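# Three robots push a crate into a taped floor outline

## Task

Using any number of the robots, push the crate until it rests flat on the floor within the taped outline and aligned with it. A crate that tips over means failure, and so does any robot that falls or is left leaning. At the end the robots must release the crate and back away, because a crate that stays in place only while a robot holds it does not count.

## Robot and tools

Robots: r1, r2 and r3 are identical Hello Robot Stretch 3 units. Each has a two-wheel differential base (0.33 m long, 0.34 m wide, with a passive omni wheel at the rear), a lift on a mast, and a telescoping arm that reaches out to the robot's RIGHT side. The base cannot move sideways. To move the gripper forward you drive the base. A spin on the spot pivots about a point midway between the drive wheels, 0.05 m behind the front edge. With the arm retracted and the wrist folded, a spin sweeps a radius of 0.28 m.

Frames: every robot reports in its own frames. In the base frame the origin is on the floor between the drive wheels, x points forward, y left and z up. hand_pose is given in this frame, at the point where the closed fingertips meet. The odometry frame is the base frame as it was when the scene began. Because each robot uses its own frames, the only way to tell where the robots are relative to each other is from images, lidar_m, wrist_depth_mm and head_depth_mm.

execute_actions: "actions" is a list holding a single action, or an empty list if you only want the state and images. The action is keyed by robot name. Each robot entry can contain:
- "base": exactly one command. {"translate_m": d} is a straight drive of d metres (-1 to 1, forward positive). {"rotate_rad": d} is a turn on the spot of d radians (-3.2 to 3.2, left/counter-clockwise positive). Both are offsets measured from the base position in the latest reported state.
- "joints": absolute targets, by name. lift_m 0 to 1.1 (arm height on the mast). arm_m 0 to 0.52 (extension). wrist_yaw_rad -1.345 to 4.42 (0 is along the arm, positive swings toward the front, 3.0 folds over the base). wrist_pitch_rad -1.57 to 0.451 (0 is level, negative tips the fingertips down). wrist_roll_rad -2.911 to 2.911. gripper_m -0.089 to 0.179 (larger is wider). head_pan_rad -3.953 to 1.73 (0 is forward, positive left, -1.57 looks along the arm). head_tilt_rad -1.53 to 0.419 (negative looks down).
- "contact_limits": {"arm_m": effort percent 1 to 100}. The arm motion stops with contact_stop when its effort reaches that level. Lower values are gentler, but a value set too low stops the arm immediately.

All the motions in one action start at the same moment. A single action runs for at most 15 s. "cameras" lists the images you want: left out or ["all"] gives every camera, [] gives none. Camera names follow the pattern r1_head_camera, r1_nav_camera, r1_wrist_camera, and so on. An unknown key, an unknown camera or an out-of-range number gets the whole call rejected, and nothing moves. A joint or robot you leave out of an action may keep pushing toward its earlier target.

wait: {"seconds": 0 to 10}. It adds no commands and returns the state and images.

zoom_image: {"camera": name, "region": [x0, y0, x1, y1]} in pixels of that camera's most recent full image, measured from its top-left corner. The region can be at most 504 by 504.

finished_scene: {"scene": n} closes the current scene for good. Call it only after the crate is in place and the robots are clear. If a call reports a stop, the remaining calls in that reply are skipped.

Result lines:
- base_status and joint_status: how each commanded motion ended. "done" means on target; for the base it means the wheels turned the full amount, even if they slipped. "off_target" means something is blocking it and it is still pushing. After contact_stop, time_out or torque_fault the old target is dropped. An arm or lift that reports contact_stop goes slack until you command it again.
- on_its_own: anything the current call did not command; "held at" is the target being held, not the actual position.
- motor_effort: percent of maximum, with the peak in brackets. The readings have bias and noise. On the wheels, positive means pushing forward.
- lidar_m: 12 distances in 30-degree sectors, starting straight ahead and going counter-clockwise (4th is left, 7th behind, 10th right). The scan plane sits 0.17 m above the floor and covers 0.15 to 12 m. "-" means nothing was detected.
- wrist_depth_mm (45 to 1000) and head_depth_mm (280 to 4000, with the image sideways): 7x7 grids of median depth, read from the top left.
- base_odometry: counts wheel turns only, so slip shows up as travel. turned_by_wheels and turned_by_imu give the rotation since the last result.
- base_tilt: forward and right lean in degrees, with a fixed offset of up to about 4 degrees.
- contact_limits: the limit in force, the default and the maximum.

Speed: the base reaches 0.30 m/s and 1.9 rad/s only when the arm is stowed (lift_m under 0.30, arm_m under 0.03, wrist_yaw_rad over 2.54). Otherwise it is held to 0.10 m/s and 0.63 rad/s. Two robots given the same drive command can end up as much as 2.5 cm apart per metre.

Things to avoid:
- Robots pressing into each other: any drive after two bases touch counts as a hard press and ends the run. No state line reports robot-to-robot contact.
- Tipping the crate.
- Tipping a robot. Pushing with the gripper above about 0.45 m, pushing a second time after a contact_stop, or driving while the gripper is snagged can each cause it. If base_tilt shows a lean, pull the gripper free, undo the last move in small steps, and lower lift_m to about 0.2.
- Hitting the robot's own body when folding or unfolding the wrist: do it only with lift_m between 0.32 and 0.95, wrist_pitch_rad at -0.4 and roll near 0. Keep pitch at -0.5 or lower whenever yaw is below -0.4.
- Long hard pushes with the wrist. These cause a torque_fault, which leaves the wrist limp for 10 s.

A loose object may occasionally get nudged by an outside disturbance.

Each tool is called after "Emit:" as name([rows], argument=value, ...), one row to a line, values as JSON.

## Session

Emit:
execute_actions(actions=[])

Scene clock: 0.00 s.
r1.base_odometry: x=+0.000 y=+0.000 heading=+0.000 (m, m, rad; r1's odometry frame)
r1.turned_by_wheels: +0.000 (rad since the last result)
r1.turned_by_imu: +0.000 (rad since the last result)
r1.base_tilt: forward=+1.9 right=-1.0 (deg)
r1.lidar_m: 1.18 1.18 2.55 2.19 2.18 2.52 2.53 0.94 2.91 2.57 2.57 2.57
r1.head_depth_mm: 1873 2836 - - - 2958 2040 / 1856 2818 - - - 2949 2042 / 1854 2806 - - - 2987 2044 / 1848 2751 - - - 3042 1966 / 1835 2746 - - - 3039 1478 / 1823 2733 - - - 2927 1483 / 1804 2706 - - - 3023 2084
r1.base_status: not commanded
r1.joint_positions: lift_m=+0.344 arm_m=+0.003 wrist_yaw_rad=+3.064 wrist_pitch_rad=-0.414 wrist_roll_rad=-0.005 gripper_m=+0.037 head_pan_rad=-0.020 head_tilt_rad=-0.016
r1.joint_status: not commanded
r1.motor_effort: left_wheel=+0 right_wheel=+0 lift_m=+31 arm_m=+0 wrist_yaw_rad=+1 wrist_pitch_rad=+6 wrist_roll_rad=+0 gripper_m=+0 head_pan_rad=+1 head_tilt_rad=+0 (%)
r1.hand_pose: x=-0.0038 y=+0.0764 z=+0.3574 quat_wxyz=(+0.172, +0.695, +0.119, +0.688) (m; r1's base frame)
r1.wrist_depth_mm: - - - - - - - / - - - - - - - / - - - - - - - / 927 898 - 829 811 797 790 / 718 687 - 672 694 645 627 / 602 589 570 558 - 548 520 / 510 504 - - 475 472 462
r2.base_odometry: x=+0.000 y=+0.000 heading=+0.000 (m, m, rad; r2's odometry frame)
r2.turned_by_wheels: +0.000 (rad since the last result)
r2.turned_by_imu: +0.000 (rad since the last result)
r2.base_tilt: forward=+0.2 right=+1.0 (deg)
r2.lidar_m: 0.92 0.85 0.87 1.09 2.31 4.34 2.00 1.27 1.31 2.58 4.49 1.39
r2.head_depth_mm: 1339 1330 1311 1305 1299 1286 1273 / 1223 1207 1196 1187 1181 1170 1159 / 1120 1110 1100 1091 1084 1076 1065 / 1033 1025 1019 1010 1006 996 990 / 957 949 945 940 933 928 922 / 899 889 885 879 873 868 860 / 842 833 829 822 818 818 810
r2.base_status: not commanded
r2.joint_positions: lift_m=+0.454 arm_m=-0.001 wrist_yaw_rad=+3.083 wrist_pitch_rad=-0.603 wrist_roll_rad=-0.009 gripper_m=+0.037 head_pan_rad=-0.004 head_tilt_rad=-0.017
r2.joint_status: not commanded
r2.motor_effort: left_wheel=+1 right_wheel=+0 lift_m=+32 arm_m=-1 wrist_yaw_rad=+1 wrist_pitch_rad=+4 wrist_roll_rad=+1 gripper_m=+0 head_pan_rad=+0 head_tilt_rad=+1 (%)
r2.hand_pose: x=-0.0097 y=+0.0531 z=+0.4276 quat_wxyz=(+0.229, +0.678, +0.192, +0.672) (m; r2's base frame)
r2.wrist_depth_mm: - - - - 961 780 646 / - - - - - 841 690 / 824 854 872 874 884 858 729 / 707 734 736 750 742 761 749 / 629 635 653 650 660 663 674 / 561 577 - - 585 587 602 / 507 - - - 524 529 537
r3.base_odometry: x=+0.000 y=+0.000 heading=+0.000 (m, m, rad; r3's odometry frame)
r3.turned_by_wheels: +0.000 (rad since the last result)
r3.turned_by_imu: +0.000 (rad since the last result)
r3.base_tilt: forward=+0.4 right=-0.5 (deg)
r3.lidar_m: 2.85 1.25 1.28 2.07 2.55 2.59 3.18 2.95 2.99 2.39 2.20 2.22
r3.head_depth_mm: 1942 2551 2576 2630 2641 2674 2261 / 1943 2755 2926 2948 2972 2953 2252 / 1915 2840 3326 3385 3396 3201 2271 / 1894 2787 3871 3828 - 3412 2305 / 1898 2789 - - - 3459 2298 / 1877 2781 - - - 3524 2336 / 1855 2747 - - - 3592 2343
r3.base_status: not commanded
r3.joint_positions: lift_m=+0.417 arm_m=-0.001 wrist_yaw_rad=+2.943 wrist_pitch_rad=-0.555 wrist_roll_rad=+0.014 gripper_m=+0.037 head_pan_rad=-0.006 head_tilt_rad=+0.012
r3.joint_status: not commanded
r3.motor_effort: left_wheel=+0 right_wheel=+0 lift_m=+25 arm_m=+0 wrist_yaw_rad=+0 wrist_pitch_rad=+6 wrist_roll_rad=+0 gripper_m=-1 head_pan_rad=+0 head_tilt_rad=+3 (%)
r3.hand_pose: x=+0.0192 y=+0.0566 z=+0.4002 quat_wxyz=(+0.261, +0.700, +0.124, +0.653) (m; r3's base frame)
r3.wrist_depth_mm: - - - - - - - / - - - - - - - / 969 - 971 979 960 990 981 / 781 759 819 814 803 818 843 / 688 685 - 682 701 699 712 / 595 592 - 604 607 608 617 / 527 543 - 539 546 545 538
pictures: r1_head_camera (sideways: a quarter turn clockwise sets it upright), r1_nav_camera (sideways: a quarter turn counterclockwise sets it upright), r1_wrist_camera, r2_head_camera (sideways: a quarter turn clockwise sets it upright), r2_nav_camera (sideways: a quarter turn counterclockwise sets it upright), r2_wrist_camera, r3_head_camera (sideways: a quarter turn clockwise sets it upright), r3_nav_camera (sideways: a quarter turn counterclockwise sets it upright), r3_wrist_camera
Images, in order (width x height): r1_head_camera 896x504, r1_nav_camera 672x504, r1_wrist_camera 644x364, r2_head_camera 896x504, r2_nav_camera 672x504, r2_wrist_camera 644x364, r3_head_camera 896x504, r3_nav_camera 672x504, r3_wrist_camera 644x364.

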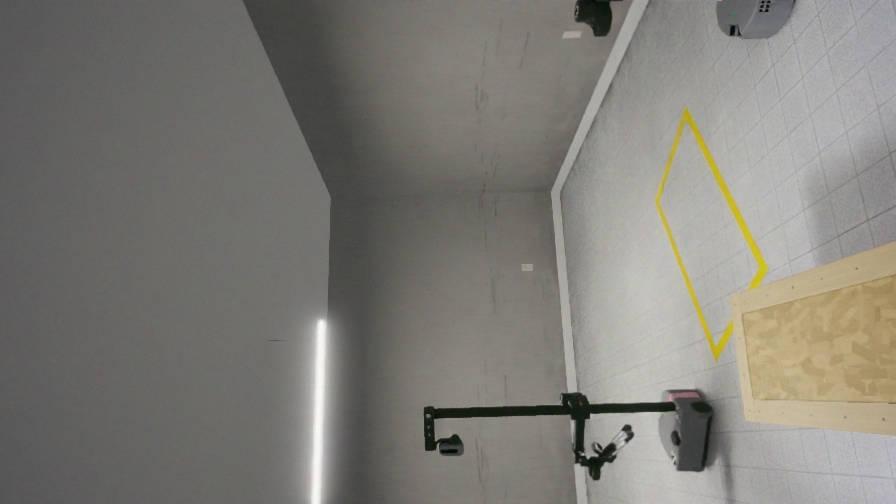

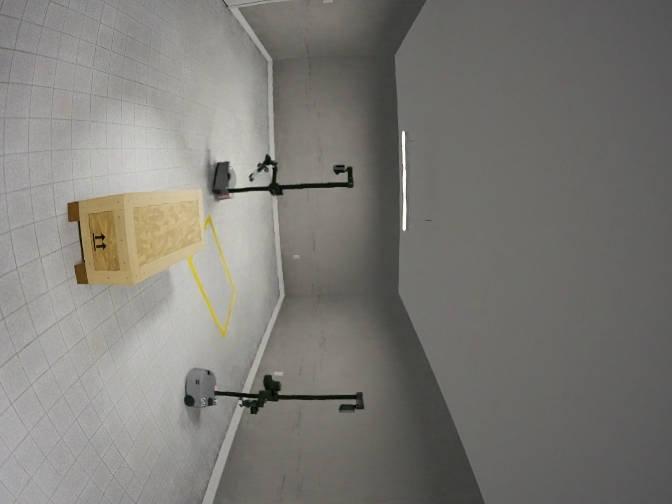

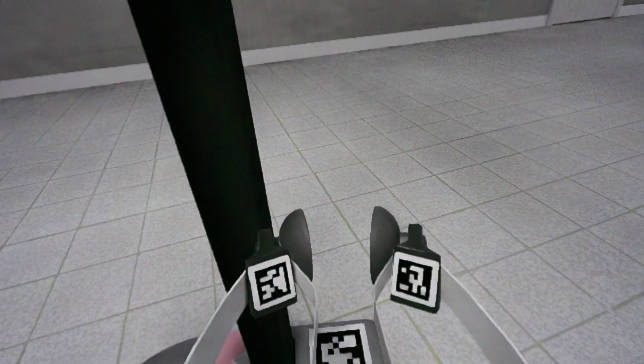

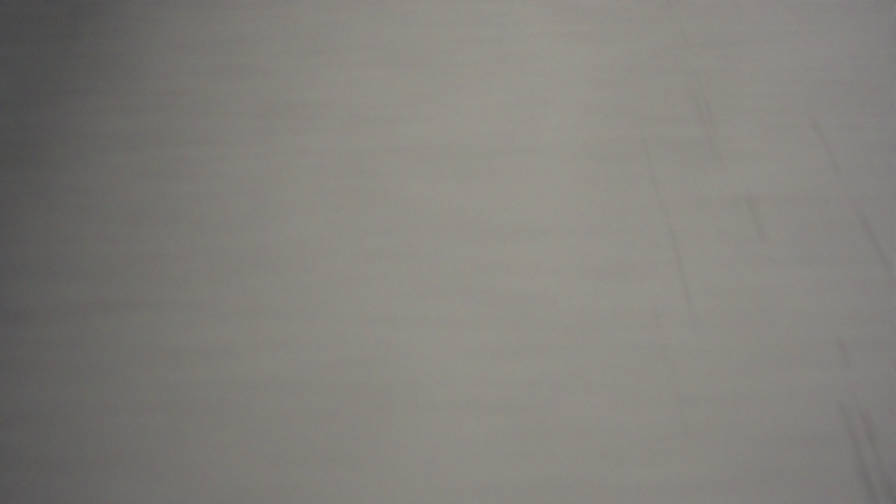

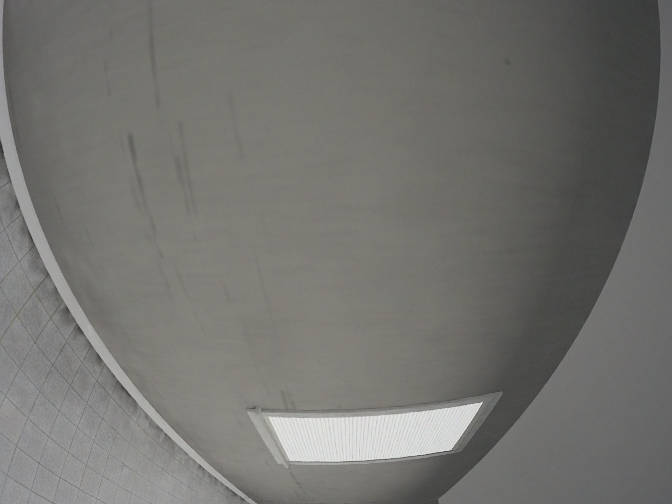

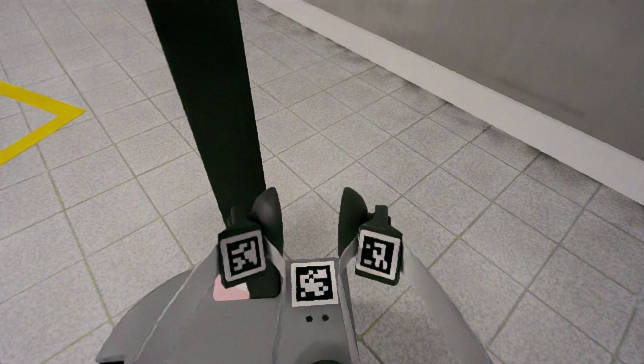

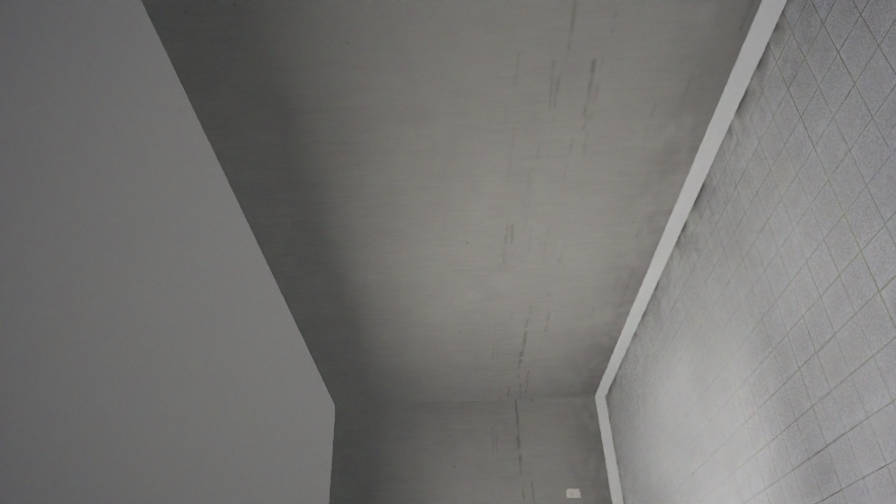

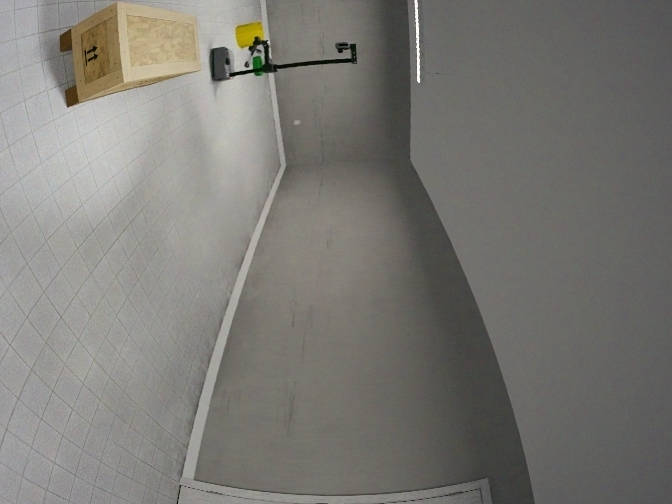

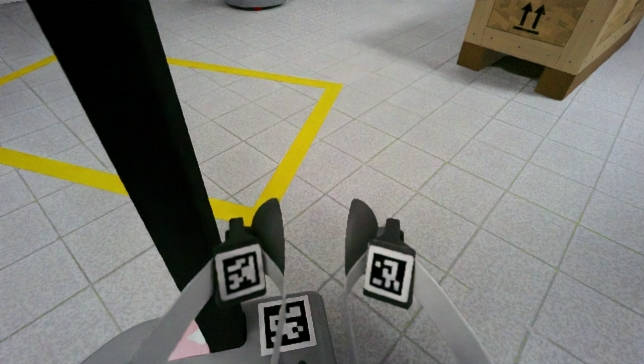

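Emit:
execute_actions([
  {"r1":{"joints":{"head_tilt_rad":-0.75,"head_pan_rad":0,"lift_m":0.27}},"r2":{"joints":{"wrist_pitch_rad":-0.4,"head_pan_rad":-3.14,"head_tilt_rad":-0.75}},"r3":{"joints":{"wrist_pitch_rad":-0.4,"head_pan_rad":1.2,"head_tilt_rad":-0.75}}},
], cameras=["r1_head_camera","r2_head_camera","r3_head_camera","r1_nav_camera","r2_nav_camera","r3_nav_camera"])

Scene clock: 7.47 s.
r1.base_odometry: x=+0.000 y=+0.000 heading=+0.000 (m, m, rad; r1's odometry frame)
r1.turned_by_wheels: +0.000 (rad since the last result)
r1.turned_by_imu: +0.000 (rad since the last result)
r1.base_tilt: forward=+1.9 right=-1.0 (deg)
r1.lidar_m: 1.17 1.18 2.56 2.19 2.19 2.52 2.53 0.94 2.91 2.57 2.57 2.57
r1.head_depth_mm: 3675 3325 2396 1879 1537 1298 1129 / - 3364 2405 1876 1535 1307 1128 / - 3328 2376 1876 1535 1298 1133 / - 3349 2396 1631 1536 1296 1131 / - 3350 1693 1496 1536 1298 1132 / - 3159 1772 1543 1541 1301 1132 / - 3103 2406 1872 1531 1303 1129
r1.base_status: not commanded
r1.joint_positions: lift_m=+0.270 arm_m=+0.003 wrist_yaw_rad=+3.064 wrist_pitch_rad=-0.414 wrist_roll_rad=-0.005 gripper_m=+0.037 head_pan_rad=-0.007 head_tilt_rad=-0.740
r1.joint_status: all done
r1.motor_effort: left_wheel=+1(0) right_wheel=+0(0) lift_m=+21(26) arm_m=+0(0) wrist_yaw_rad=+0(1) wrist_pitch_rad=+6(6) wrist_roll_rad=+0(0) gripper_m=+0(0) head_pan_rad=+3(4) head_tilt_rad=-3(28) (%)
r1.hand_pose: x=-0.0038 y=+0.0764 z=+0.2840 quat_wxyz=(+0.172, +0.695, +0.119, +0.688) (m; r1's base frame)
r1.wrist_depth_mm: - - - - - - - / - - - - - - - / - - - 943 918 890 846 / 770 745 - 726 710 674 657 / 619 609 - 573 578 538 534 / 504 499 507 - - 468 454 / 435 - - - 399 393 391
r2.base_odometry: x=+0.000 y=+0.000 heading=+0.000 (m, m, rad; r2's odometry frame)
r2.turned_by_wheels: +0.000 (rad since the last result)
r2.turned_by_imu: -0.001 (rad since the last result)
r2.base_tilt: forward=+0.3 right=+0.9 (deg)
r2.lidar_m: 0.92 0.86 0.86 1.09 2.33 4.34 2.00 1.27 1.30 2.58 4.49 1.39
r2.head_depth_mm: - 3439 2475 1953 1613 1368 1191 / - 3448 2516 1964 1619 1380 1220 / - 2086 2289 1975 1611 1381 1221 / - 3304 2388 1990 1631 1387 1203 / - 3511 2539 2000 1639 1389 1208 / 3763 3605 2587 2007 1641 1403 1208 / 3535 3632 2575 2025 1660 1391 1207
r2.base_status: not commanded
r2.joint_positions: lift_m=+0.454 arm_m=-0.001 wrist_yaw_rad=+3.083 wrist_pitch_rad=-0.421 wrist_roll_rad=-0.009 gripper_m=+0.037 head_pan_rad=-3.133 head_tilt_rad=-0.741
r2.joint_status: all done
r2.motor_effort: left_wheel=+1(0) right_wheel=+1(0) lift_m=+32(32) arm_m=-1(1) wrist_yaw_rad=+1(1) wrist_pitch_rad=+6(8) wrist_roll_rad=+1(1) gripper_m=+1(0) head_pan_rad=-5(48) head_tilt_rad=-4(31) (%)
r2.hand_pose: x=-0.0082 y=+0.0797 z=+0.4661 quat_wxyz=(+0.168, +0.692, +0.129, +0.690) (m; r2's base frame)
r2.wrist_depth_mm: - - - - 913 743 630 / - - - - - 797 668 / - - - - - 847 704 / 905 925 - 941 945 888 748 / 750 742 - 771 783 781 745 / 639 648 - 653 664 671 671 / 559 566 - 584 577 581 582
r3.base_odometry: x=+0.000 y=+0.000 heading=+0.000 (m, m, rad; r3's odometry frame)
r3.turned_by_wheels: +0.000 (rad since the last result)
r3.turned_by_imu: -0.001 (rad since the last result)
r3.base_tilt: forward=+0.4 right=-0.6 (deg)
r3.lidar_m: 2.85 1.25 1.28 2.07 2.55 2.59 3.18 2.95 3.00 2.38 2.20 2.22
r3.head_depth_mm: - 3040 1602 1574 1515 1306 1143 / - 3076 2290 1792 1534 1312 1153 / - 3138 2319 1851 1551 1321 1159 / - 3155 2354 1882 1571 1325 1166 / 3475 3268 2384 1895 1570 1347 1177 / 3082 3186 2205 1922 1590 1349 1181 / 2767 2800 2163 1930 1602 1357 1198
r3.base_status: not commanded
r3.joint_positions: lift_m=+0.417 arm_m=-0.001 wrist_yaw_rad=+2.943 wrist_pitch_rad=-0.422 wrist_roll_rad=+0.014 gripper_m=+0.037 head_pan_rad=+1.193 head_tilt_rad=-0.740
r3.joint_status: all done
r3.motor_effort: left_wheel=+0(1) right_wheel=+0(0) lift_m=+25(25) arm_m=+0(0) wrist_yaw_rad=+0(1) wrist_pitch_rad=+11(10) wrist_roll_rad=+0(0) gripper_m=+0(1) head_pan_rad=+4(55) head_tilt_rad=-3(37) (%)
r3.hand_pose: x=+0.0229 y=+0.0751 z=+0.4289 quat_wxyz=(+0.217, +0.707, +0.078, +0.669) (m; r3's base frame)
r3.wrist_depth_mm: - - - - - - - / - - - - - - - / - - - - - - - / 964 - 980 957 - - - / 783 787 843 794 826 801 813 / 669 656 - 685 681 682 688 / 577 578 594 583 585 595 592
pictures: r1_head_camera (sideways: a quarter turn clockwise sets it upright), r1_nav_camera (sideways: a quarter turn counterclockwise sets it upright), r2_head_camera (sideways: a quarter turn clockwise sets it upright), r2_nav_camera (sideways: a quarter turn counterclockwise sets it upright), r3_head_camera (sideways: a quarter turn clockwise sets it upright), r3_nav_camera (sideways: a quarter turn counterclockwise sets it upright)
Images, in order (width x height): r1_head_camera 896x504, r1_nav_camera 672x504, r2_head_camera 896x504, r2_nav_camera 672x504, r3_head_camera 896x504, r3_nav_camera 672x504.

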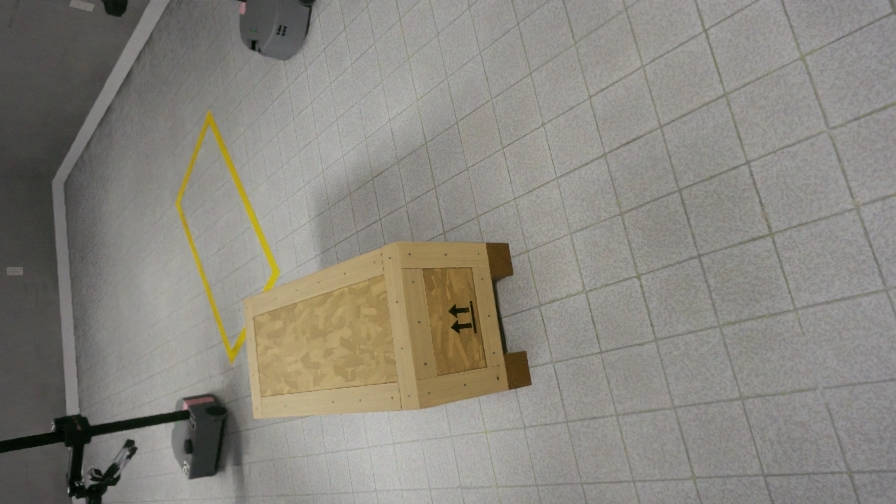

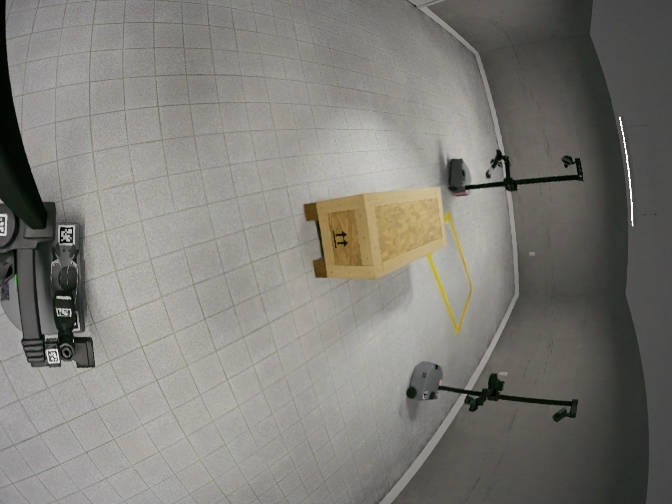

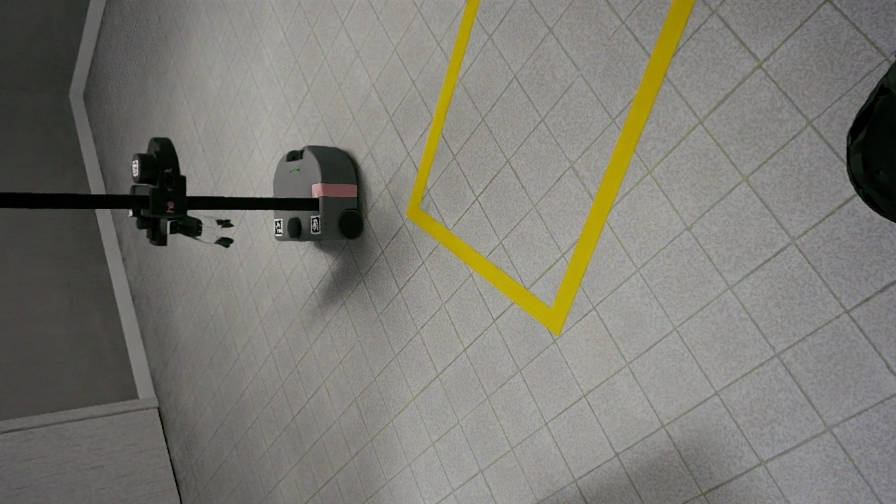

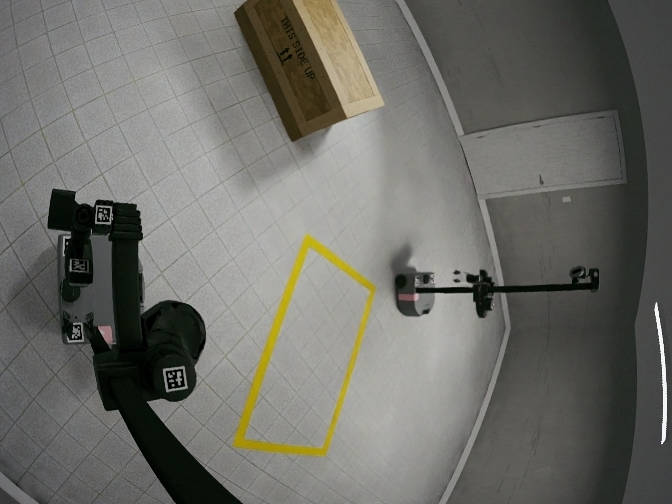

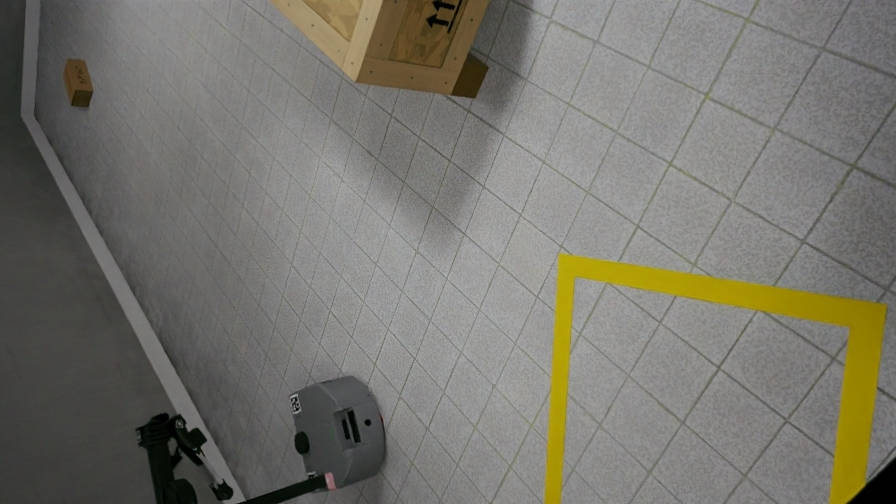

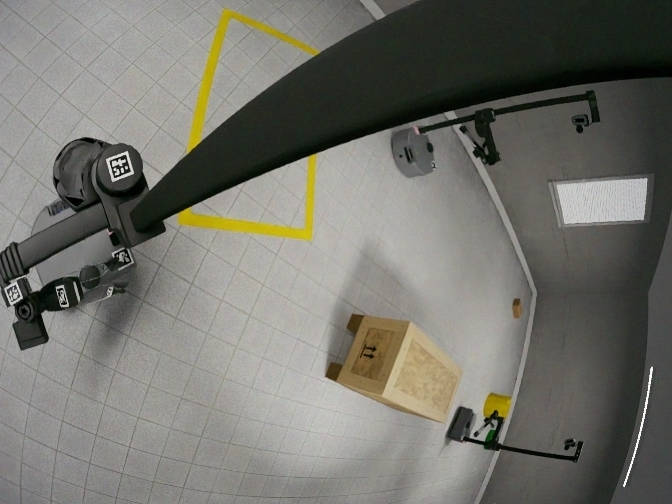

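Emit:
execute_actions([
  {"r1":{"base":{"rotate_rad":0.62},"joints":{"head_pan_rad":-3.14,"wrist_yaw_rad":3.0}},"r2":{"base":{"rotate_rad":-0.37},"joints":{"lift_m":0.27,"wrist_yaw_rad":3.0}},"r3":{"base":{"rotate_rad":0.25},"joints":{"lift_m":0.27,"head_pan_rad":-3.14,"wrist_yaw_rad":3.0}}},
], cameras=[])

Emit:
execute_actions([
  {"r1":{"base":{"translate_m":1.0}},"r2":{"base":{"translate_m":0.95}},"r3":{"base":{"translate_m":1.0}}},
], cameras=["r1_nav_camera","r2_nav_camera","r2_head_camera","r3_nav_camera"])

Scene clock: 112.30 s.
r1.base_odometry: x=+0.000 y=+0.000 heading=+0.620 (m, m, rad; r1's odometry frame)
r1.turned_by_wheels: +0.620 (rad since the last result)
r1.turned_by_imu: +0.620 (rad since the last result)
r1.base_tilt: forward=+1.9 right=-1.0 (deg)
r1.lidar_m: 3.81 2.42 2.18 2.20 2.66 2.53 0.94 2.84 2.57 2.58 2.57 1.18
r1.head_depth_mm: 2063 2307 2422 1824 1543 1304 1135 / 2107 2380 2405 1879 1543 1304 1131 / 2181 2456 2404 1703 1478 1303 1157 / 2258 2540 2403 1671 1465 1305 1151 / 2328 2653 2426 1882 1540 1303 1136 / 2424 2737 2423 1879 1530 1302 1134 / 2505 2879 2405 1896 1536 1303 1133
r1.base_status: done
r1.joint_positions: lift_m=+0.270 arm_m=+0.003 wrist_yaw_rad=+3.002 wrist_pitch_rad=-0.414 wrist_roll_rad=-0.005 gripper_m=+0.037 head_pan_rad=-3.133 head_tilt_rad=-0.741
r1.joint_status: all done
r1.motor_effort: left_wheel=-3(11) right_wheel=+3(9) lift_m=+21(21) arm_m=+0(0) wrist_yaw_rad=-1(2) wrist_pitch_rad=+6(6) wrist_roll_rad=+0(0) gripper_m=+0(0) head_pan_rad=-1(31) head_tilt_rad=-3(4) (%)
r1.hand_pose: x=+0.0101 y=+0.0748 z=+0.2840 quat_wxyz=(+0.193, +0.698, +0.097, +0.682) (m; r1's base frame)
r1.wrist_depth_mm: - - - - - - - / - - - - - - - / - - - 931 913 865 848 / 772 760 715 718 676 676 638 / 613 586 - 559 572 553 535 / 506 502 - - - 465 453 / 439 - - - 408 401 398
r2.base_odometry: x=+0.000 y=+0.000 heading=-0.370 (m, m, rad; r2's odometry frame)
r2.turned_by_wheels: -0.370 (rad since the last result)
r2.turned_by_imu: -0.368 (rad since the last result)
r2.base_tilt: forward=+0.2 right=+0.9 (deg)
r2.lidar_m: 1.17 0.88 0.86 0.90 1.26 3.91 4.49 2.02 1.27 1.37 2.57 2.94
r2.head_depth_mm: 3833 3432 2479 1942 1618 1374 1190 / - 3442 2514 1972 1616 1373 1195 / - 3481 2508 1969 1627 1382 1198 / - 3510 2562 1980 1632 1385 1202 / - 3553 2558 1996 1643 1386 1206 / - 3594 2337 2015 1644 1389 1217 / - 3111 2286 2008 1654 1401 1219
r2.base_status: done
r2.joint_positions: lift_m=+0.270 arm_m=-0.001 wrist_yaw_rad=+3.002 wrist_pitch_rad=-0.419 wrist_roll_rad=-0.009 gripper_m=+0.037 head_pan_rad=-3.133 head_tilt_rad=-0.741
r2.joint_status: all done
r2.motor_effort: left_wheel=+3(8) right_wheel=-3(6) lift_m=+24(26) arm_m=-1(1) wrist_yaw_rad=+0(0) wrist_pitch_rad=+6(6) wrist_roll_rad=+1(1) gripper_m=+0(0) head_pan_rad=-4(5) head_tilt_rad=-4(4) (%)
r2.hand_pose: x=+0.0100 y=+0.0781 z=+0.2827 quat_wxyz=(+0.195, +0.697, +0.100, +0.683) (m; r2's base frame)
r2.wrist_depth_mm: - - 993 893 768 717 649 / - - - 939 844 782 711 / 779 782 813 818 821 806 740 / 616 621 639 641 656 660 670 / 511 517 - 550 539 544 552 / 452 - - - 454 458 462 / - - - - 394 400 402
r3.base_odometry: x=+0.000 y=+0.000 heading=+0.250 (m, m, rad; r3's odometry frame)
r3.turned_by_wheels: +0.250 (rad since the last result)
r3.turned_by_imu: +0.246 (rad since the last result)
r3.base_tilt: forward=+0.4 right=-0.5 (deg)
r3.lidar_m: 3.71 1.25 2.12 2.12 2.56 2.79 2.97 2.95 2.78 2.22 2.20 2.42
r3.head_depth_mm: 3011 3051 2278 1824 1518 1306 1146 / 2900 3066 2293 1828 1532 1320 1168 / 2791 2994 2347 1859 1550 1324 1161 / 2713 2929 2349 1894 1571 1340 1173 / 2599 2875 2408 1898 1570 1340 1176 / 2520 2822 2439 1918 1580 1355 1179 / 2465 2728 2410 1935 1604 1363 1189
r3.base_status: done
r3.joint_positions: lift_m=+0.270 arm_m=-0.001 wrist_yaw_rad=+2.998 wrist_pitch_rad=-0.420 wrist_roll_rad=+0.014 gripper_m=+0.037 head_pan_rad=-3.133 head_tilt_rad=-0.741
r3.joint_status: all done
r3.motor_effort: left_wheel=-2(7) right_wheel=+3(8) lift_m=+22(23) arm_m=+0(0) wrist_yaw_rad=+1(0) wrist_pitch_rad=+10(10) wrist_roll_rad=+0(0) gripper_m=+0(0) head_pan_rad=-5(55) head_tilt_rad=-5(5) (%)
r3.hand_pose: x=+0.0109 y=+0.0774 z=+0.2823 quat_wxyz=(+0.198, +0.705, +0.096, +0.675) (m; r3's base frame)
r3.wrist_depth_mm: - - - - - - - / - - - - - - - / 902 - 920 965 948 982 964 / 708 711 707 724 723 727 744 / 565 582 - 586 612 593 606 / 487 512 - - 499 507 493 / - - - - 431 437 428
pictures: none
No camera images: the call's "cameras" was empty. Leave "cameras" out to get every camera's image.

Scene clock: 117.40 s.
r1.base_odometry: x=+0.814 y=+0.581 heading=+0.620 (m, m, rad; r1's odometry frame)
r1.turned_by_wheels: +0.000 (rad since the last result)
r1.turned_by_imu: -0.002 (rad since the last result)
r1.base_tilt: forward=+1.8 right=-1.0 (deg)
r1.lidar_m: 3.24 2.06 1.85 1.86 2.26 3.45 1.94 3.22 2.54 0.43 0.41 0.88
r1.head_depth_mm: 2773 3030 2403 1881 1535 1303 1131 / 2882 3136 2406 1886 1529 1305 1134 / 2990 3192 2301 1875 1535 1305 1153 / 3086 3288 2187 1880 1538 1308 1155 / 3186 3362 2419 1882 1537 1309 1130 / 3298 3355 2394 1879 1537 1301 1131 / 3412 3335 2425 1871 1534 1299 1132
r1.base_status: done
r1.joint_positions: lift_m=+0.270 arm_m=+0.003 wrist_yaw_rad=+3.001 wrist_pitch_rad=-0.414 wrist_roll_rad=-0.005 gripper_m=+0.037 head_pan_rad=-3.133 head_tilt_rad=-0.742
r1.joint_status: not commanded
r1.motor_effort: left_wheel=-1(9) right_wheel=+2(8) lift_m=+21(22) arm_m=+0(0) wrist_yaw_rad=-2(2) wrist_pitch_rad=+6(5) wrist_roll_rad=+0(0) gripper_m=+0(0) head_pan_rad=-2(1) head_tilt_rad=-4(4) (%)
r1.hand_pose: x=+0.0102 y=+0.0748 z=+0.2840 quat_wxyz=(+0.193, +0.698, +0.097, +0.682) (m; r1's base frame)
r1.wrist_depth_mm: - - - - - - - / - - - - - - - / - - - 926 926 876 823 / 778 746 727 737 682 683 654 / 616 599 - 570 591 549 532 / 499 492 - - - 465 453 / 441 - - - 408 396 390
r2.base_odometry: x=+0.886 y=-0.343 heading=-0.370 (m, m, rad; r2's odometry frame)
r2.turned_by_wheels: +0.000 (rad since the last result)
r2.turned_by_imu: +0.006 (rad since the last result)
r2.base_tilt: forward=+0.2 right=+0.9 (deg)
r2.lidar_m: 0.47 0.36 0.35 0.36 0.52 1.63 5.29 1.86 1.84 2.81 2.78 1.17
r2.head_depth_mm: - 3416 2470 1953 1613 1365 1188 / - 3401 2503 1962 1618 1374 1195 / - 3449 2500 1964 1630 1381 1195 / - 3469 2519 1994 1629 1389 1200 / - 3558 2570 1988 1639 1388 1206 / - 3578 2555 1996 1639 1390 1208 / - 3599 2580 2014 1643 1400 1211
r2.base_status: done
r2.joint_positions: lift_m=+0.270 arm_m=-0.001 wrist_yaw_rad=+3.001 wrist_pitch_rad=-0.419 wrist_roll_rad=-0.009 gripper_m=+0.037 head_pan_rad=-3.133 head_tilt_rad=-0.742
r2.joint_status: not commanded
r2.motor_effort: left_wheel=+2(13) right_wheel=-1(5) lift_m=+24(23) arm_m=-1(1) wrist_yaw_rad=+0(1) wrist_pitch_rad=+6(6) wrist_roll_rad=+1(1) gripper_m=+1(0) head_pan_rad=-3(4) head_tilt_rad=-3(3) (%)
r2.hand_pose: x=+0.0101 y=+0.0781 z=+0.2827 quat_wxyz=(+0.195, +0.697, +0.099, +0.683) (m; r2's base frame)
r2.wrist_depth_mm: 577 - 428 383 342 309 286 / 655 - 471 419 373 337 307 / 720 658 527 470 410 366 327 / 623 621 574 518 454 400 357 / 514 521 - 543 482 432 392 / 454 - - - 453 446 418 / - - - - 393 401 398
r3.base_odometry: x=+0.969 y=+0.247 heading=+0.250 (m, m, rad; r3's odometry frame)
r3.turned_by_wheels: +0.000 (rad since the last result)
r3.turned_by_imu: -0.003 (rad since the last result)
r3.base_tilt: forward=+0.4 right=-0.6 (deg)
r3.lidar_m: 3.07 0.96 0.53 0.54 2.94 3.22 3.91 3.86 2.28 1.86 1.85 2.00
r3.head_depth_mm: 3986 2988 2278 1823 1522 1303 1144 / 3773 3077 2285 1822 1525 1315 1170 / 3649 3131 2320 1860 1549 1320 1159 / 3534 3185 2362 1877 1552 1332 1161 / 3433 3239 2412 1909 1571 1346 1174 / 3348 3306 2426 1902 1574 1357 1181 / 3187 3357 2448 1945 1607 1362 1183
r3.base_status: done
r3.joint_positions: lift_m=+0.270 arm_m=-0.001 wrist_yaw_rad=+2.999 wrist_pitch_rad=-0.420 wrist_roll_rad=+0.014 gripper_m=+0.037 head_pan_rad=-3.133 head_tilt_rad=-0.741
r3.joint_status: not commanded
r3.motor_effort: left_wheel=-1(8) right_wheel=+2(12) lift_m=+22(22) arm_m=+0(0) wrist_yaw_rad=+1(0) wrist_pitch_rad=+10(10) wrist_roll_rad=+0(0) gripper_m=-1(0) head_pan_rad=-6(4) head_tilt_rad=-3(4) (%)
r3.hand_pose: x=+0.0107 y=+0.0774 z=+0.2823 quat_wxyz=(+0.198, +0.705, +0.097, +0.675) (m; r3's base frame)
r3.wrist_depth_mm: - - - 664 556 677 804 / - - - 715 624 737 903 / 918 - 913 840 690 822 936 / 705 709 711 696 741 742 746 / 574 579 - 585 628 581 600 / 482 504 - - 497 497 497 / - - - - 433 435 428
pictures: r1_nav_camera (sideways: a quarter turn counterclockwise sets it upright), r2_head_camera (sideways: a quarter turn clockwise sets it upright), r2_nav_camera (sideways: a quarter turn counterclockwise sets it upright), r3_nav_camera (sideways: a quarter turn counterclockwise sets it upright)
Images, in order (width x height): r1_nav_camera 672x504, r2_head_camera 896x504, r2_nav_camera 672x504, r3_nav_camera 672x504.

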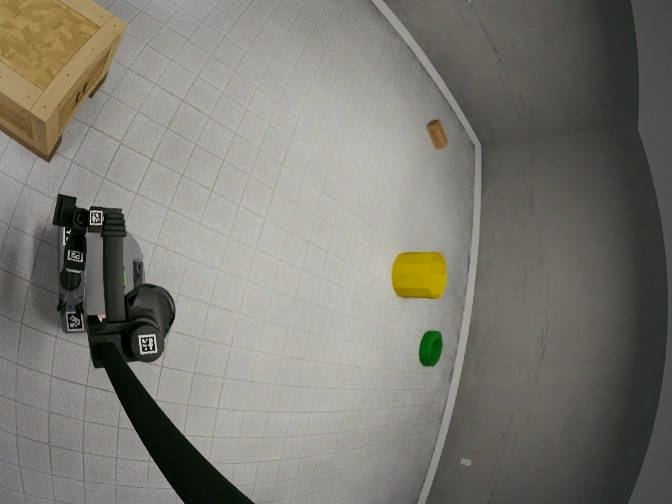

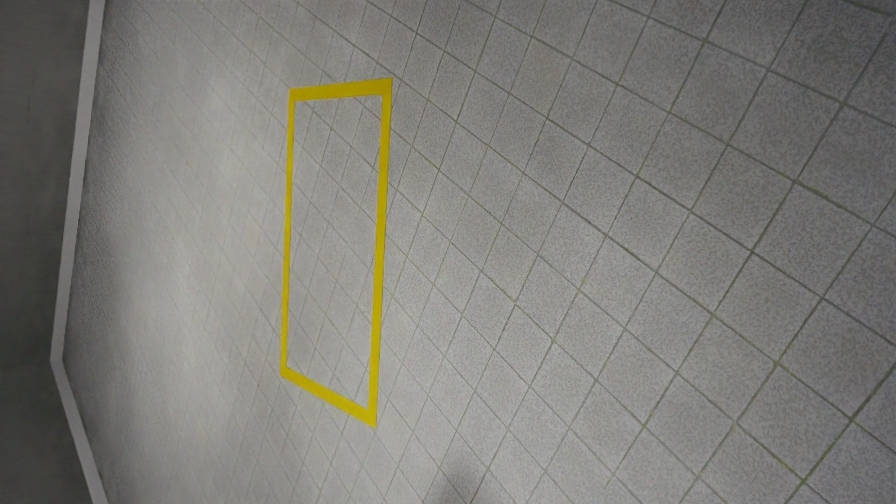

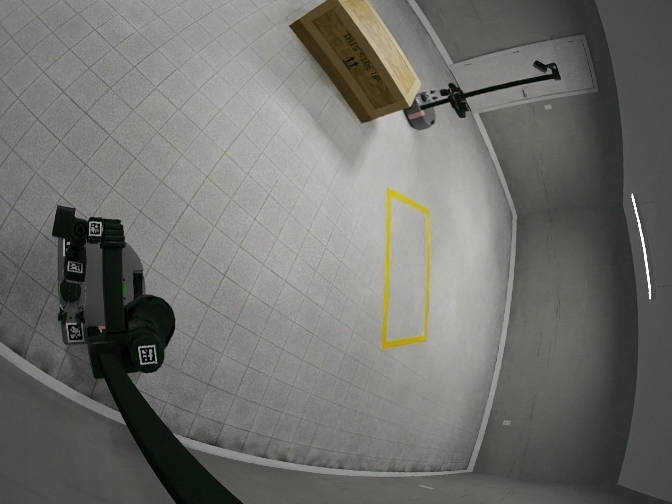

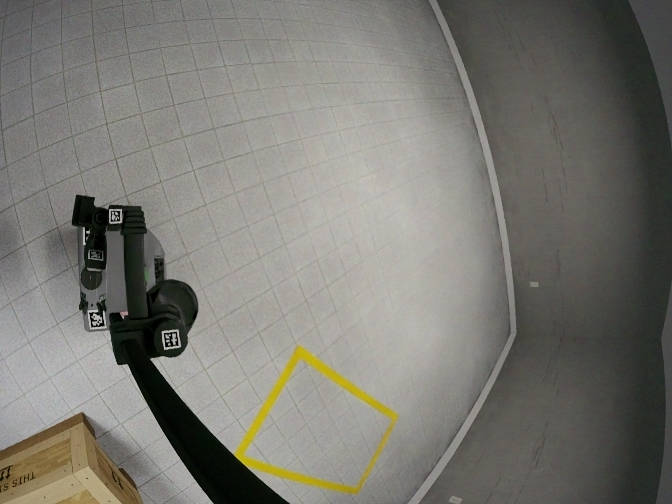

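Emit:
execute_actions([
  {"r1":{"base":{"translate_m":0.38}},"r2":{"base":{"rotate_rad":0.87}},"r3":{"base":{"translate_m":0.36}}},
], cameras=[])

Emit:
execute_actions([
  {"r1":{"base":{"rotate_rad":1.17},"joints":{"lift_m":0.56,"head_tilt_rad":-1.18}},"r2":{"joints":{"lift_m":0.56}},"r3":{"base":{"rotate_rad":-1.29},"joints":{"lift_m":0.58,"head_tilt_rad":-1.18}}},
], cameras=["r1_head_camera","r2_head_camera","r3_head_camera"])

Scene clock: 129.13 s.
r1.base_odometry: x=+1.123 y=+0.802 heading=+0.620 (m, m, rad; r1's odometry frame)
r1.turned_by_wheels: +0.000 (rad since the last result)
r1.turned_by_imu: -0.001 (rad since the last result)
r1.base_tilt: forward=+1.9 right=-1.0 (deg)
r1.lidar_m: 0.71 1.91 1.73 1.73 2.10 3.81 2.31 3.35 0.46 0.47 0.60 0.69
r1.head_depth_mm: 3084 3263 2420 1885 1537 1306 1134 / 3140 3365 2408 1873 1535 1304 1132 / 3277 3349 2395 1876 1537 1301 1154 / 3372 3369 2419 1884 1541 1309 1153 / 3539 3339 2413 1878 1533 1305 1134 / 3609 3320 2402 1883 1545 1300 1134 / 3736 3350 2415 1874 1538 1306 1135
r1.base_status: done
r1.joint_positions: lift_m=+0.270 arm_m=+0.003 wrist_yaw_rad=+3.001 wrist_pitch_rad=-0.414 wrist_roll_rad=-0.005 gripper_m=+0.037 head_pan_rad=-3.133 head_tilt_rad=-0.742
r1.joint_status: not commanded
r1.motor_effort: left_wheel=-1(11) right_wheel=+2(8) lift_m=+21(21) arm_m=+0(0) wrist_yaw_rad=-2(1) wrist_pitch_rad=+6(6) wrist_roll_rad=+0(0) gripper_m=+0(0) head_pan_rad=-3(2) head_tilt_rad=-4(3) (%)
r1.hand_pose: x=+0.0102 y=+0.0748 z=+0.2840 quat_wxyz=(+0.193, +0.698, +0.097, +0.682) (m; r1's base frame)
r1.wrist_depth_mm: - - - - - - - / - - - - - - - / - - - 964 903 891 862 / 757 755 738 710 678 686 654 / 594 581 - 570 584 559 538 / 505 493 - - - 457 450 / 434 - - - 405 394 390
r2.base_odometry: x=+0.886 y=-0.343 heading=+0.500 (m, m, rad; r2's odometry frame)
r2.turned_by_wheels: +0.870 (rad since the last result)
r2.turned_by_imu: +0.859 (rad since the last result)
r2.base_tilt: forward=+0.2 right=+1.0 (deg)
r2.lidar_m: 0.35 0.35 0.43 0.89 5.13 1.94 1.84 4.47 2.78 3.43 0.58 0.38
r2.head_depth_mm: - 3411 2242 1951 1610 1371 1190 / 3984 2608 2073 1972 1621 1374 1192 / - 3448 2071 1976 1616 1386 1197 / 3949 3493 2033 1978 1639 1385 1205 / 3875 2662 2117 1985 1641 1390 1204 / 3881 3546 2572 2021 1644 1400 1209 / 3782 3631 2577 2010 1654 1393 1208
r2.base_status: done
r2.joint_positions: lift_m=+0.270 arm_m=-0.001 wrist_yaw_rad=+3.001 wrist_pitch_rad=-0.419 wrist_roll_rad=-0.009 gripper_m=+0.037 head_pan_rad=-3.133 head_tilt_rad=-0.742
r2.joint_status: not commanded
r2.motor_effort: left_wheel=-1(9) right_wheel=+2(11) lift_m=+24(24) arm_m=-1(1) wrist_yaw_rad=+0(0) wrist_pitch_rad=+6(6) wrist_roll_rad=+1(1) gripper_m=+1(0) head_pan_rad=-3(3) head_tilt_rad=-4(3) (%)
r2.hand_pose: x=+0.0101 y=+0.0781 z=+0.2827 quat_wxyz=(+0.195, +0.697, +0.099, +0.683) (m; r2's base frame)
r2.wrist_depth_mm: - - - - 576 400 305 / - - - 970 606 413 314 / 783 771 799 827 625 424 321 / 623 624 644 637 601 437 328 / 514 517 - 547 539 442 339 / 451 - - - 453 438 343 / - - - - 399 399 343
r3.base_odometry: x=+1.318 y=+0.336 heading=+0.250 (m, m, rad; r3's odometry frame)
r3.turned_by_wheels: +0.000 (rad since the last result)
r3.turned_by_imu: -0.002 (rad since the last result)
r3.base_tilt: forward=+0.4 right=-0.6 (deg)
r3.lidar_m: 2.84 0.69 0.65 0.55 0.55 3.34 4.26 4.21 2.13 1.73 1.71 1.86
r3.head_depth_mm: - 3006 2263 1827 1520 1309 1146 / - 3055 2320 1847 1530 1315 1172 / - 3106 2339 1854 1542 1318 1160 / 3823 3185 2359 1886 1558 1330 1166 / 3773 3267 2391 1896 1573 1338 1172 / 3618 3311 2416 1923 1583 1359 1181 / 3491 3313 2443 1931 1599 1365 1186
r3.base_status: done
r3.joint_positions: lift_m=+0.270 arm_m=-0.001 wrist_yaw_rad=+2.999 wrist_pitch_rad=-0.420 wrist_roll_rad=+0.014 gripper_m=+0.037 head_pan_rad=-3.133 head_tilt_rad=-0.742
r3.joint_status: not commanded
r3.motor_effort: left_wheel=-1(10) right_wheel=+2(11) lift_m=+22(23) arm_m=+0(0) wrist_yaw_rad=+2(1) wrist_pitch_rad=+10(10) wrist_roll_rad=+0(0) gripper_m=+1(1) head_pan_rad=-5(4) head_tilt_rad=-4(2) (%)
r3.hand_pose: x=+0.0107 y=+0.0774 z=+0.2823 quat_wxyz=(+0.197, +0.705, +0.097, +0.675) (m; r3's base frame)
r3.wrist_depth_mm: - - 544 611 710 801 - / - - 574 661 783 - - / 919 - 643 730 826 942 668 / 697 725 697 708 725 748 592 / 576 582 - 589 616 581 591 / 492 503 - - 495 505 500 / - - - - 428 432 433
pictures: none
No camera images: the call's "cameras" was empty. Leave "cameras" out to get every camera's image.

Scene clock: 132.80 s.
r1.base_odometry: x=+1.123 y=+0.802 heading=+1.790 (m, m, rad; r1's odometry frame)
r1.turned_by_wheels: +1.170 (rad since the last result)
r1.turned_by_imu: +1.172 (rad since the last result)
r1.base_tilt: forward=+1.9 right=-0.9 (deg)
r1.lidar_m: 1.73 1.76 2.31 3.80 3.89 3.20 0.46 0.48 0.67 0.57 2.62 1.83
r1.head_depth_mm: 1858 1669 1506 1377 1278 1145 1091 / 1874 1654 1502 1386 - 1143 1088 / 1847 1664 1502 1406 - - 1082 / 1849 1655 1047 1018 - - 1086 / 1833 1654 1044 1092 1279 - 1082 / 1834 1640 1042 1093 1272 1186 1080 / 1831 1641 1041 1093 1267 - 1060
r1.base_status: done
r1.joint_positions: lift_m=+0.560 arm_m=+0.003 wrist_yaw_rad=+3.001 wrist_pitch_rad=-0.414 wrist_roll_rad=-0.005 gripper_m=+0.037 head_pan_rad=-3.134 head_tilt_rad=-1.166
r1.joint_status: all done
r1.motor_effort: left_wheel=-2(11) right_wheel=+3(8) lift_m=+41(42) arm_m=+0(0) wrist_yaw_rad=+0(1) wrist_pitch_rad=+5(6) wrist_roll_rad=+0(0) gripper_m=+0(0) head_pan_rad=-1(2) head_tilt_rad=-6(26) (%)
r1.hand_pose: x=+0.0102 y=+0.0748 z=+0.5732 quat_wxyz=(+0.193, +0.698, +0.097, +0.682) (m; r1's base frame)
r1.wrist_depth_mm: - - - - - - - / - - - - - - - / - - - - - - - / - - - - - - - / - - - - - 924 926 / 856 851 - 794 - 790 797 / 726 718 - 693 677 688 675
r2.base_odometry: x=+0.886 y=-0.343 heading=+0.500 (m, m, rad; r2's odometry frame)
r2.turned_by_wheels: +0.000 (rad since the last result)
r2.turned_by_imu: -0.001 (rad since the last result)
r2.base_tilt: forward=+0.2 right=+0.9 (deg)
r2.lidar_m: 0.35 0.35 0.44 0.89 5.15 1.94 1.84 4.47 2.78 3.45 0.58 0.38
r2.head_depth_mm: - 3426 2222 1957 1611 1378 1236 / 3871 3443 2078 1966 1618 1373 - / 3983 3279 2062 1979 1628 1374 - / 3884 3532 2068 1974 1634 1384 1205 / 3702 3374 2127 2004 1634 1389 1212 / 3844 3521 2564 2002 1650 1394 1208 / 3823 3558 2585 2017 1657 1400 1209
r2.base_status: not commanded
r2.joint_positions: lift_m=+0.560 arm_m=-0.001 wrist_yaw_rad=+3.001 wrist_pitch_rad=-0.419 wrist_roll_rad=-0.009 gripper_m=+0.037 head_pan_rad=-3.133 head_tilt_rad=-0.742
r2.joint_status: all done
r2.motor_effort: left_wheel=-1(1) right_wheel=+2(2) lift_m=+41(46) arm_m=-1(1) wrist_yaw_rad=+0(0) wrist_pitch_rad=+6(6) wrist_roll_rad=+1(1) gripper_m=-1(0) head_pan_rad=-3(3) head_tilt_rad=-3(3) (%)
r2.hand_pose: x=+0.0101 y=+0.0781 z=+0.5721 quat_wxyz=(+0.195, +0.697, +0.099, +0.683) (m; r2's base frame)
r2.wrist_depth_mm: - - - - 577 403 305 / - - - - 611 413 314 / - - - - 638 428 319 / - - - - 668 440 330 / 880 896 - 900 645 457 339 / 752 772 - 774 730 477 344 / 664 666 666 668 684 475 355
r3.base_odometry: x=+1.318 y=+0.336 heading=-1.040 (m, m, rad; r3's odometry frame)
r3.turned_by_wheels: -1.290 (rad since the last result)
r3.turned_by_imu: -1.273 (rad since the last result)
r3.base_tilt: forward=+0.4 right=-0.5 (deg)
r3.lidar_m: 1.71 1.74 2.22 0.70 0.80 0.57 0.55 3.10 4.00 4.20 2.71 1.84
r3.head_depth_mm: 1748 1112 1027 1203 - 1128 1087 / 1762 1119 1033 - - - 1083 / 1777 1128 1044 1185 - - 1088 / 1802 1596 1068 1329 1293 - 1104 / 1815 1651 1491 1382 1297 1205 1106 / 1838 1665 1516 1389 1309 - 1101 / 1860 1684 1525 1403 1300 1204 1105
r3.base_status: done
r3.joint_positions: lift_m=+0.580 arm_m=-0.001 wrist_yaw_rad=+2.999 wrist_pitch_rad=-0.420 wrist_roll_rad=+0.014 gripper_m=+0.037 head_pan_rad=-3.134 head_tilt_rad=-1.165
r3.joint_status: all done
r3.motor_effort: left_wheel=+2(9) right_wheel=-3(9) lift_m=+28(28) arm_m=+0(0) wrist_yaw_rad=+1(1) wrist_pitch_rad=+10(10) wrist_roll_rad=+0(0) gripper_m=+0(1) head_pan_rad=-4(4) head_tilt_rad=-6(31) (%)
r3.hand_pose: x=+0.0107 y=+0.0775 z=+0.5921 quat_wxyz=(+0.197, +0.705, +0.096, +0.675) (m; r3's base frame)
r3.wrist_depth_mm: - - - - - - - / - - - - - - - / - - - - - - - / 840 - - - - - - / 830 - - - - - - / 812 882 - 872 891 887 894 / 738 772 762 770 767 758 768
pictures: r1_head_camera (sideways: a quarter turn clockwise sets it upright), r2_head_camera (sideways: a quarter turn clockwise sets it upright), r3_head_camera (sideways: a quarter turn clockwise sets it upright)
Images, in order (width x height): r1_head_camera 896x504, r2_head_camera 896x504, r3_head_camera 896x504.

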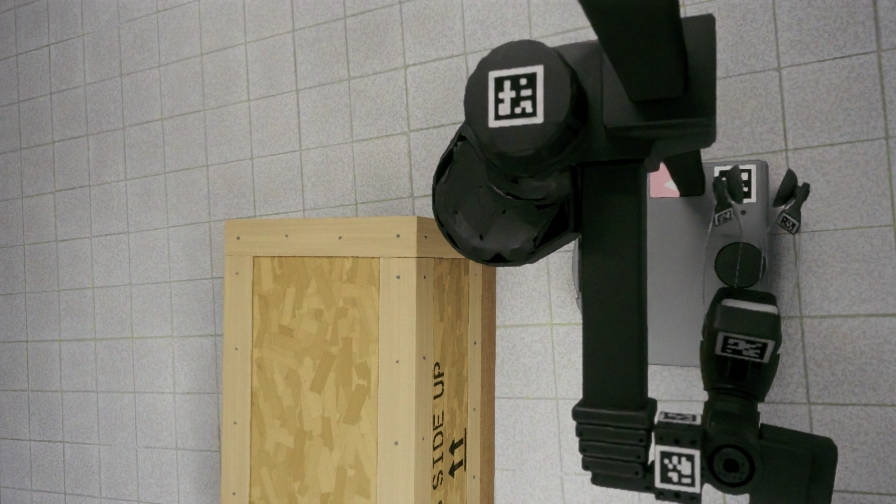

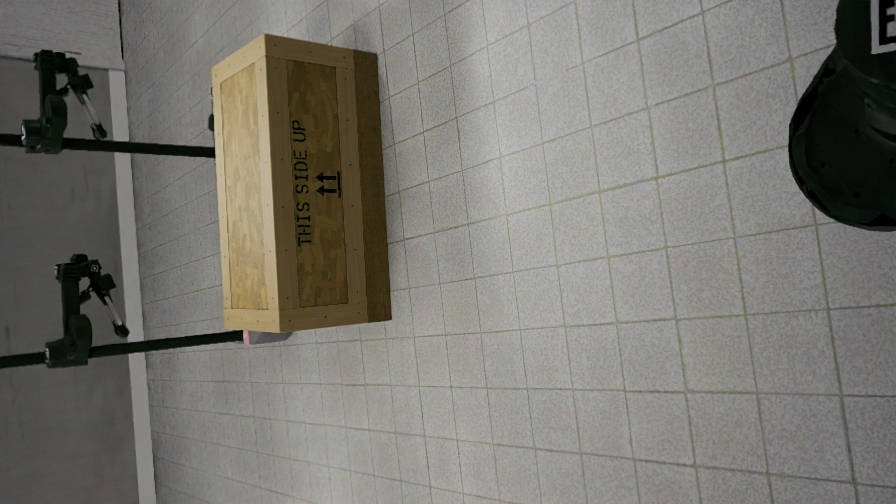

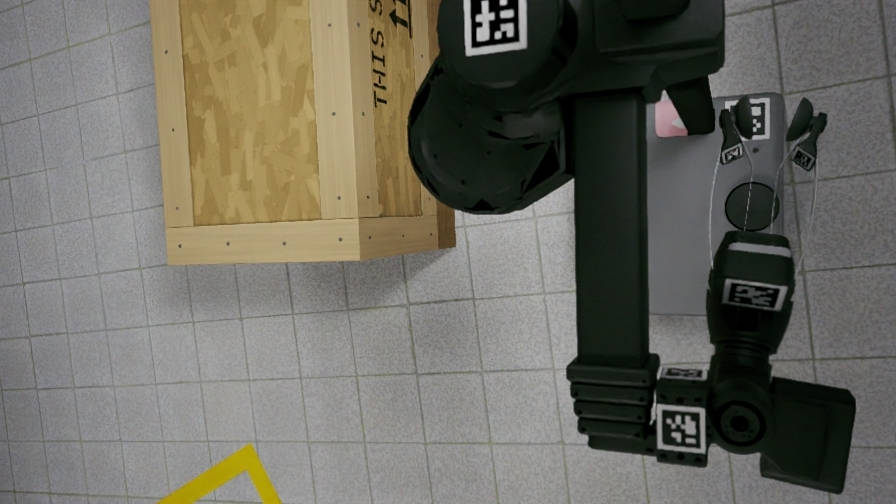

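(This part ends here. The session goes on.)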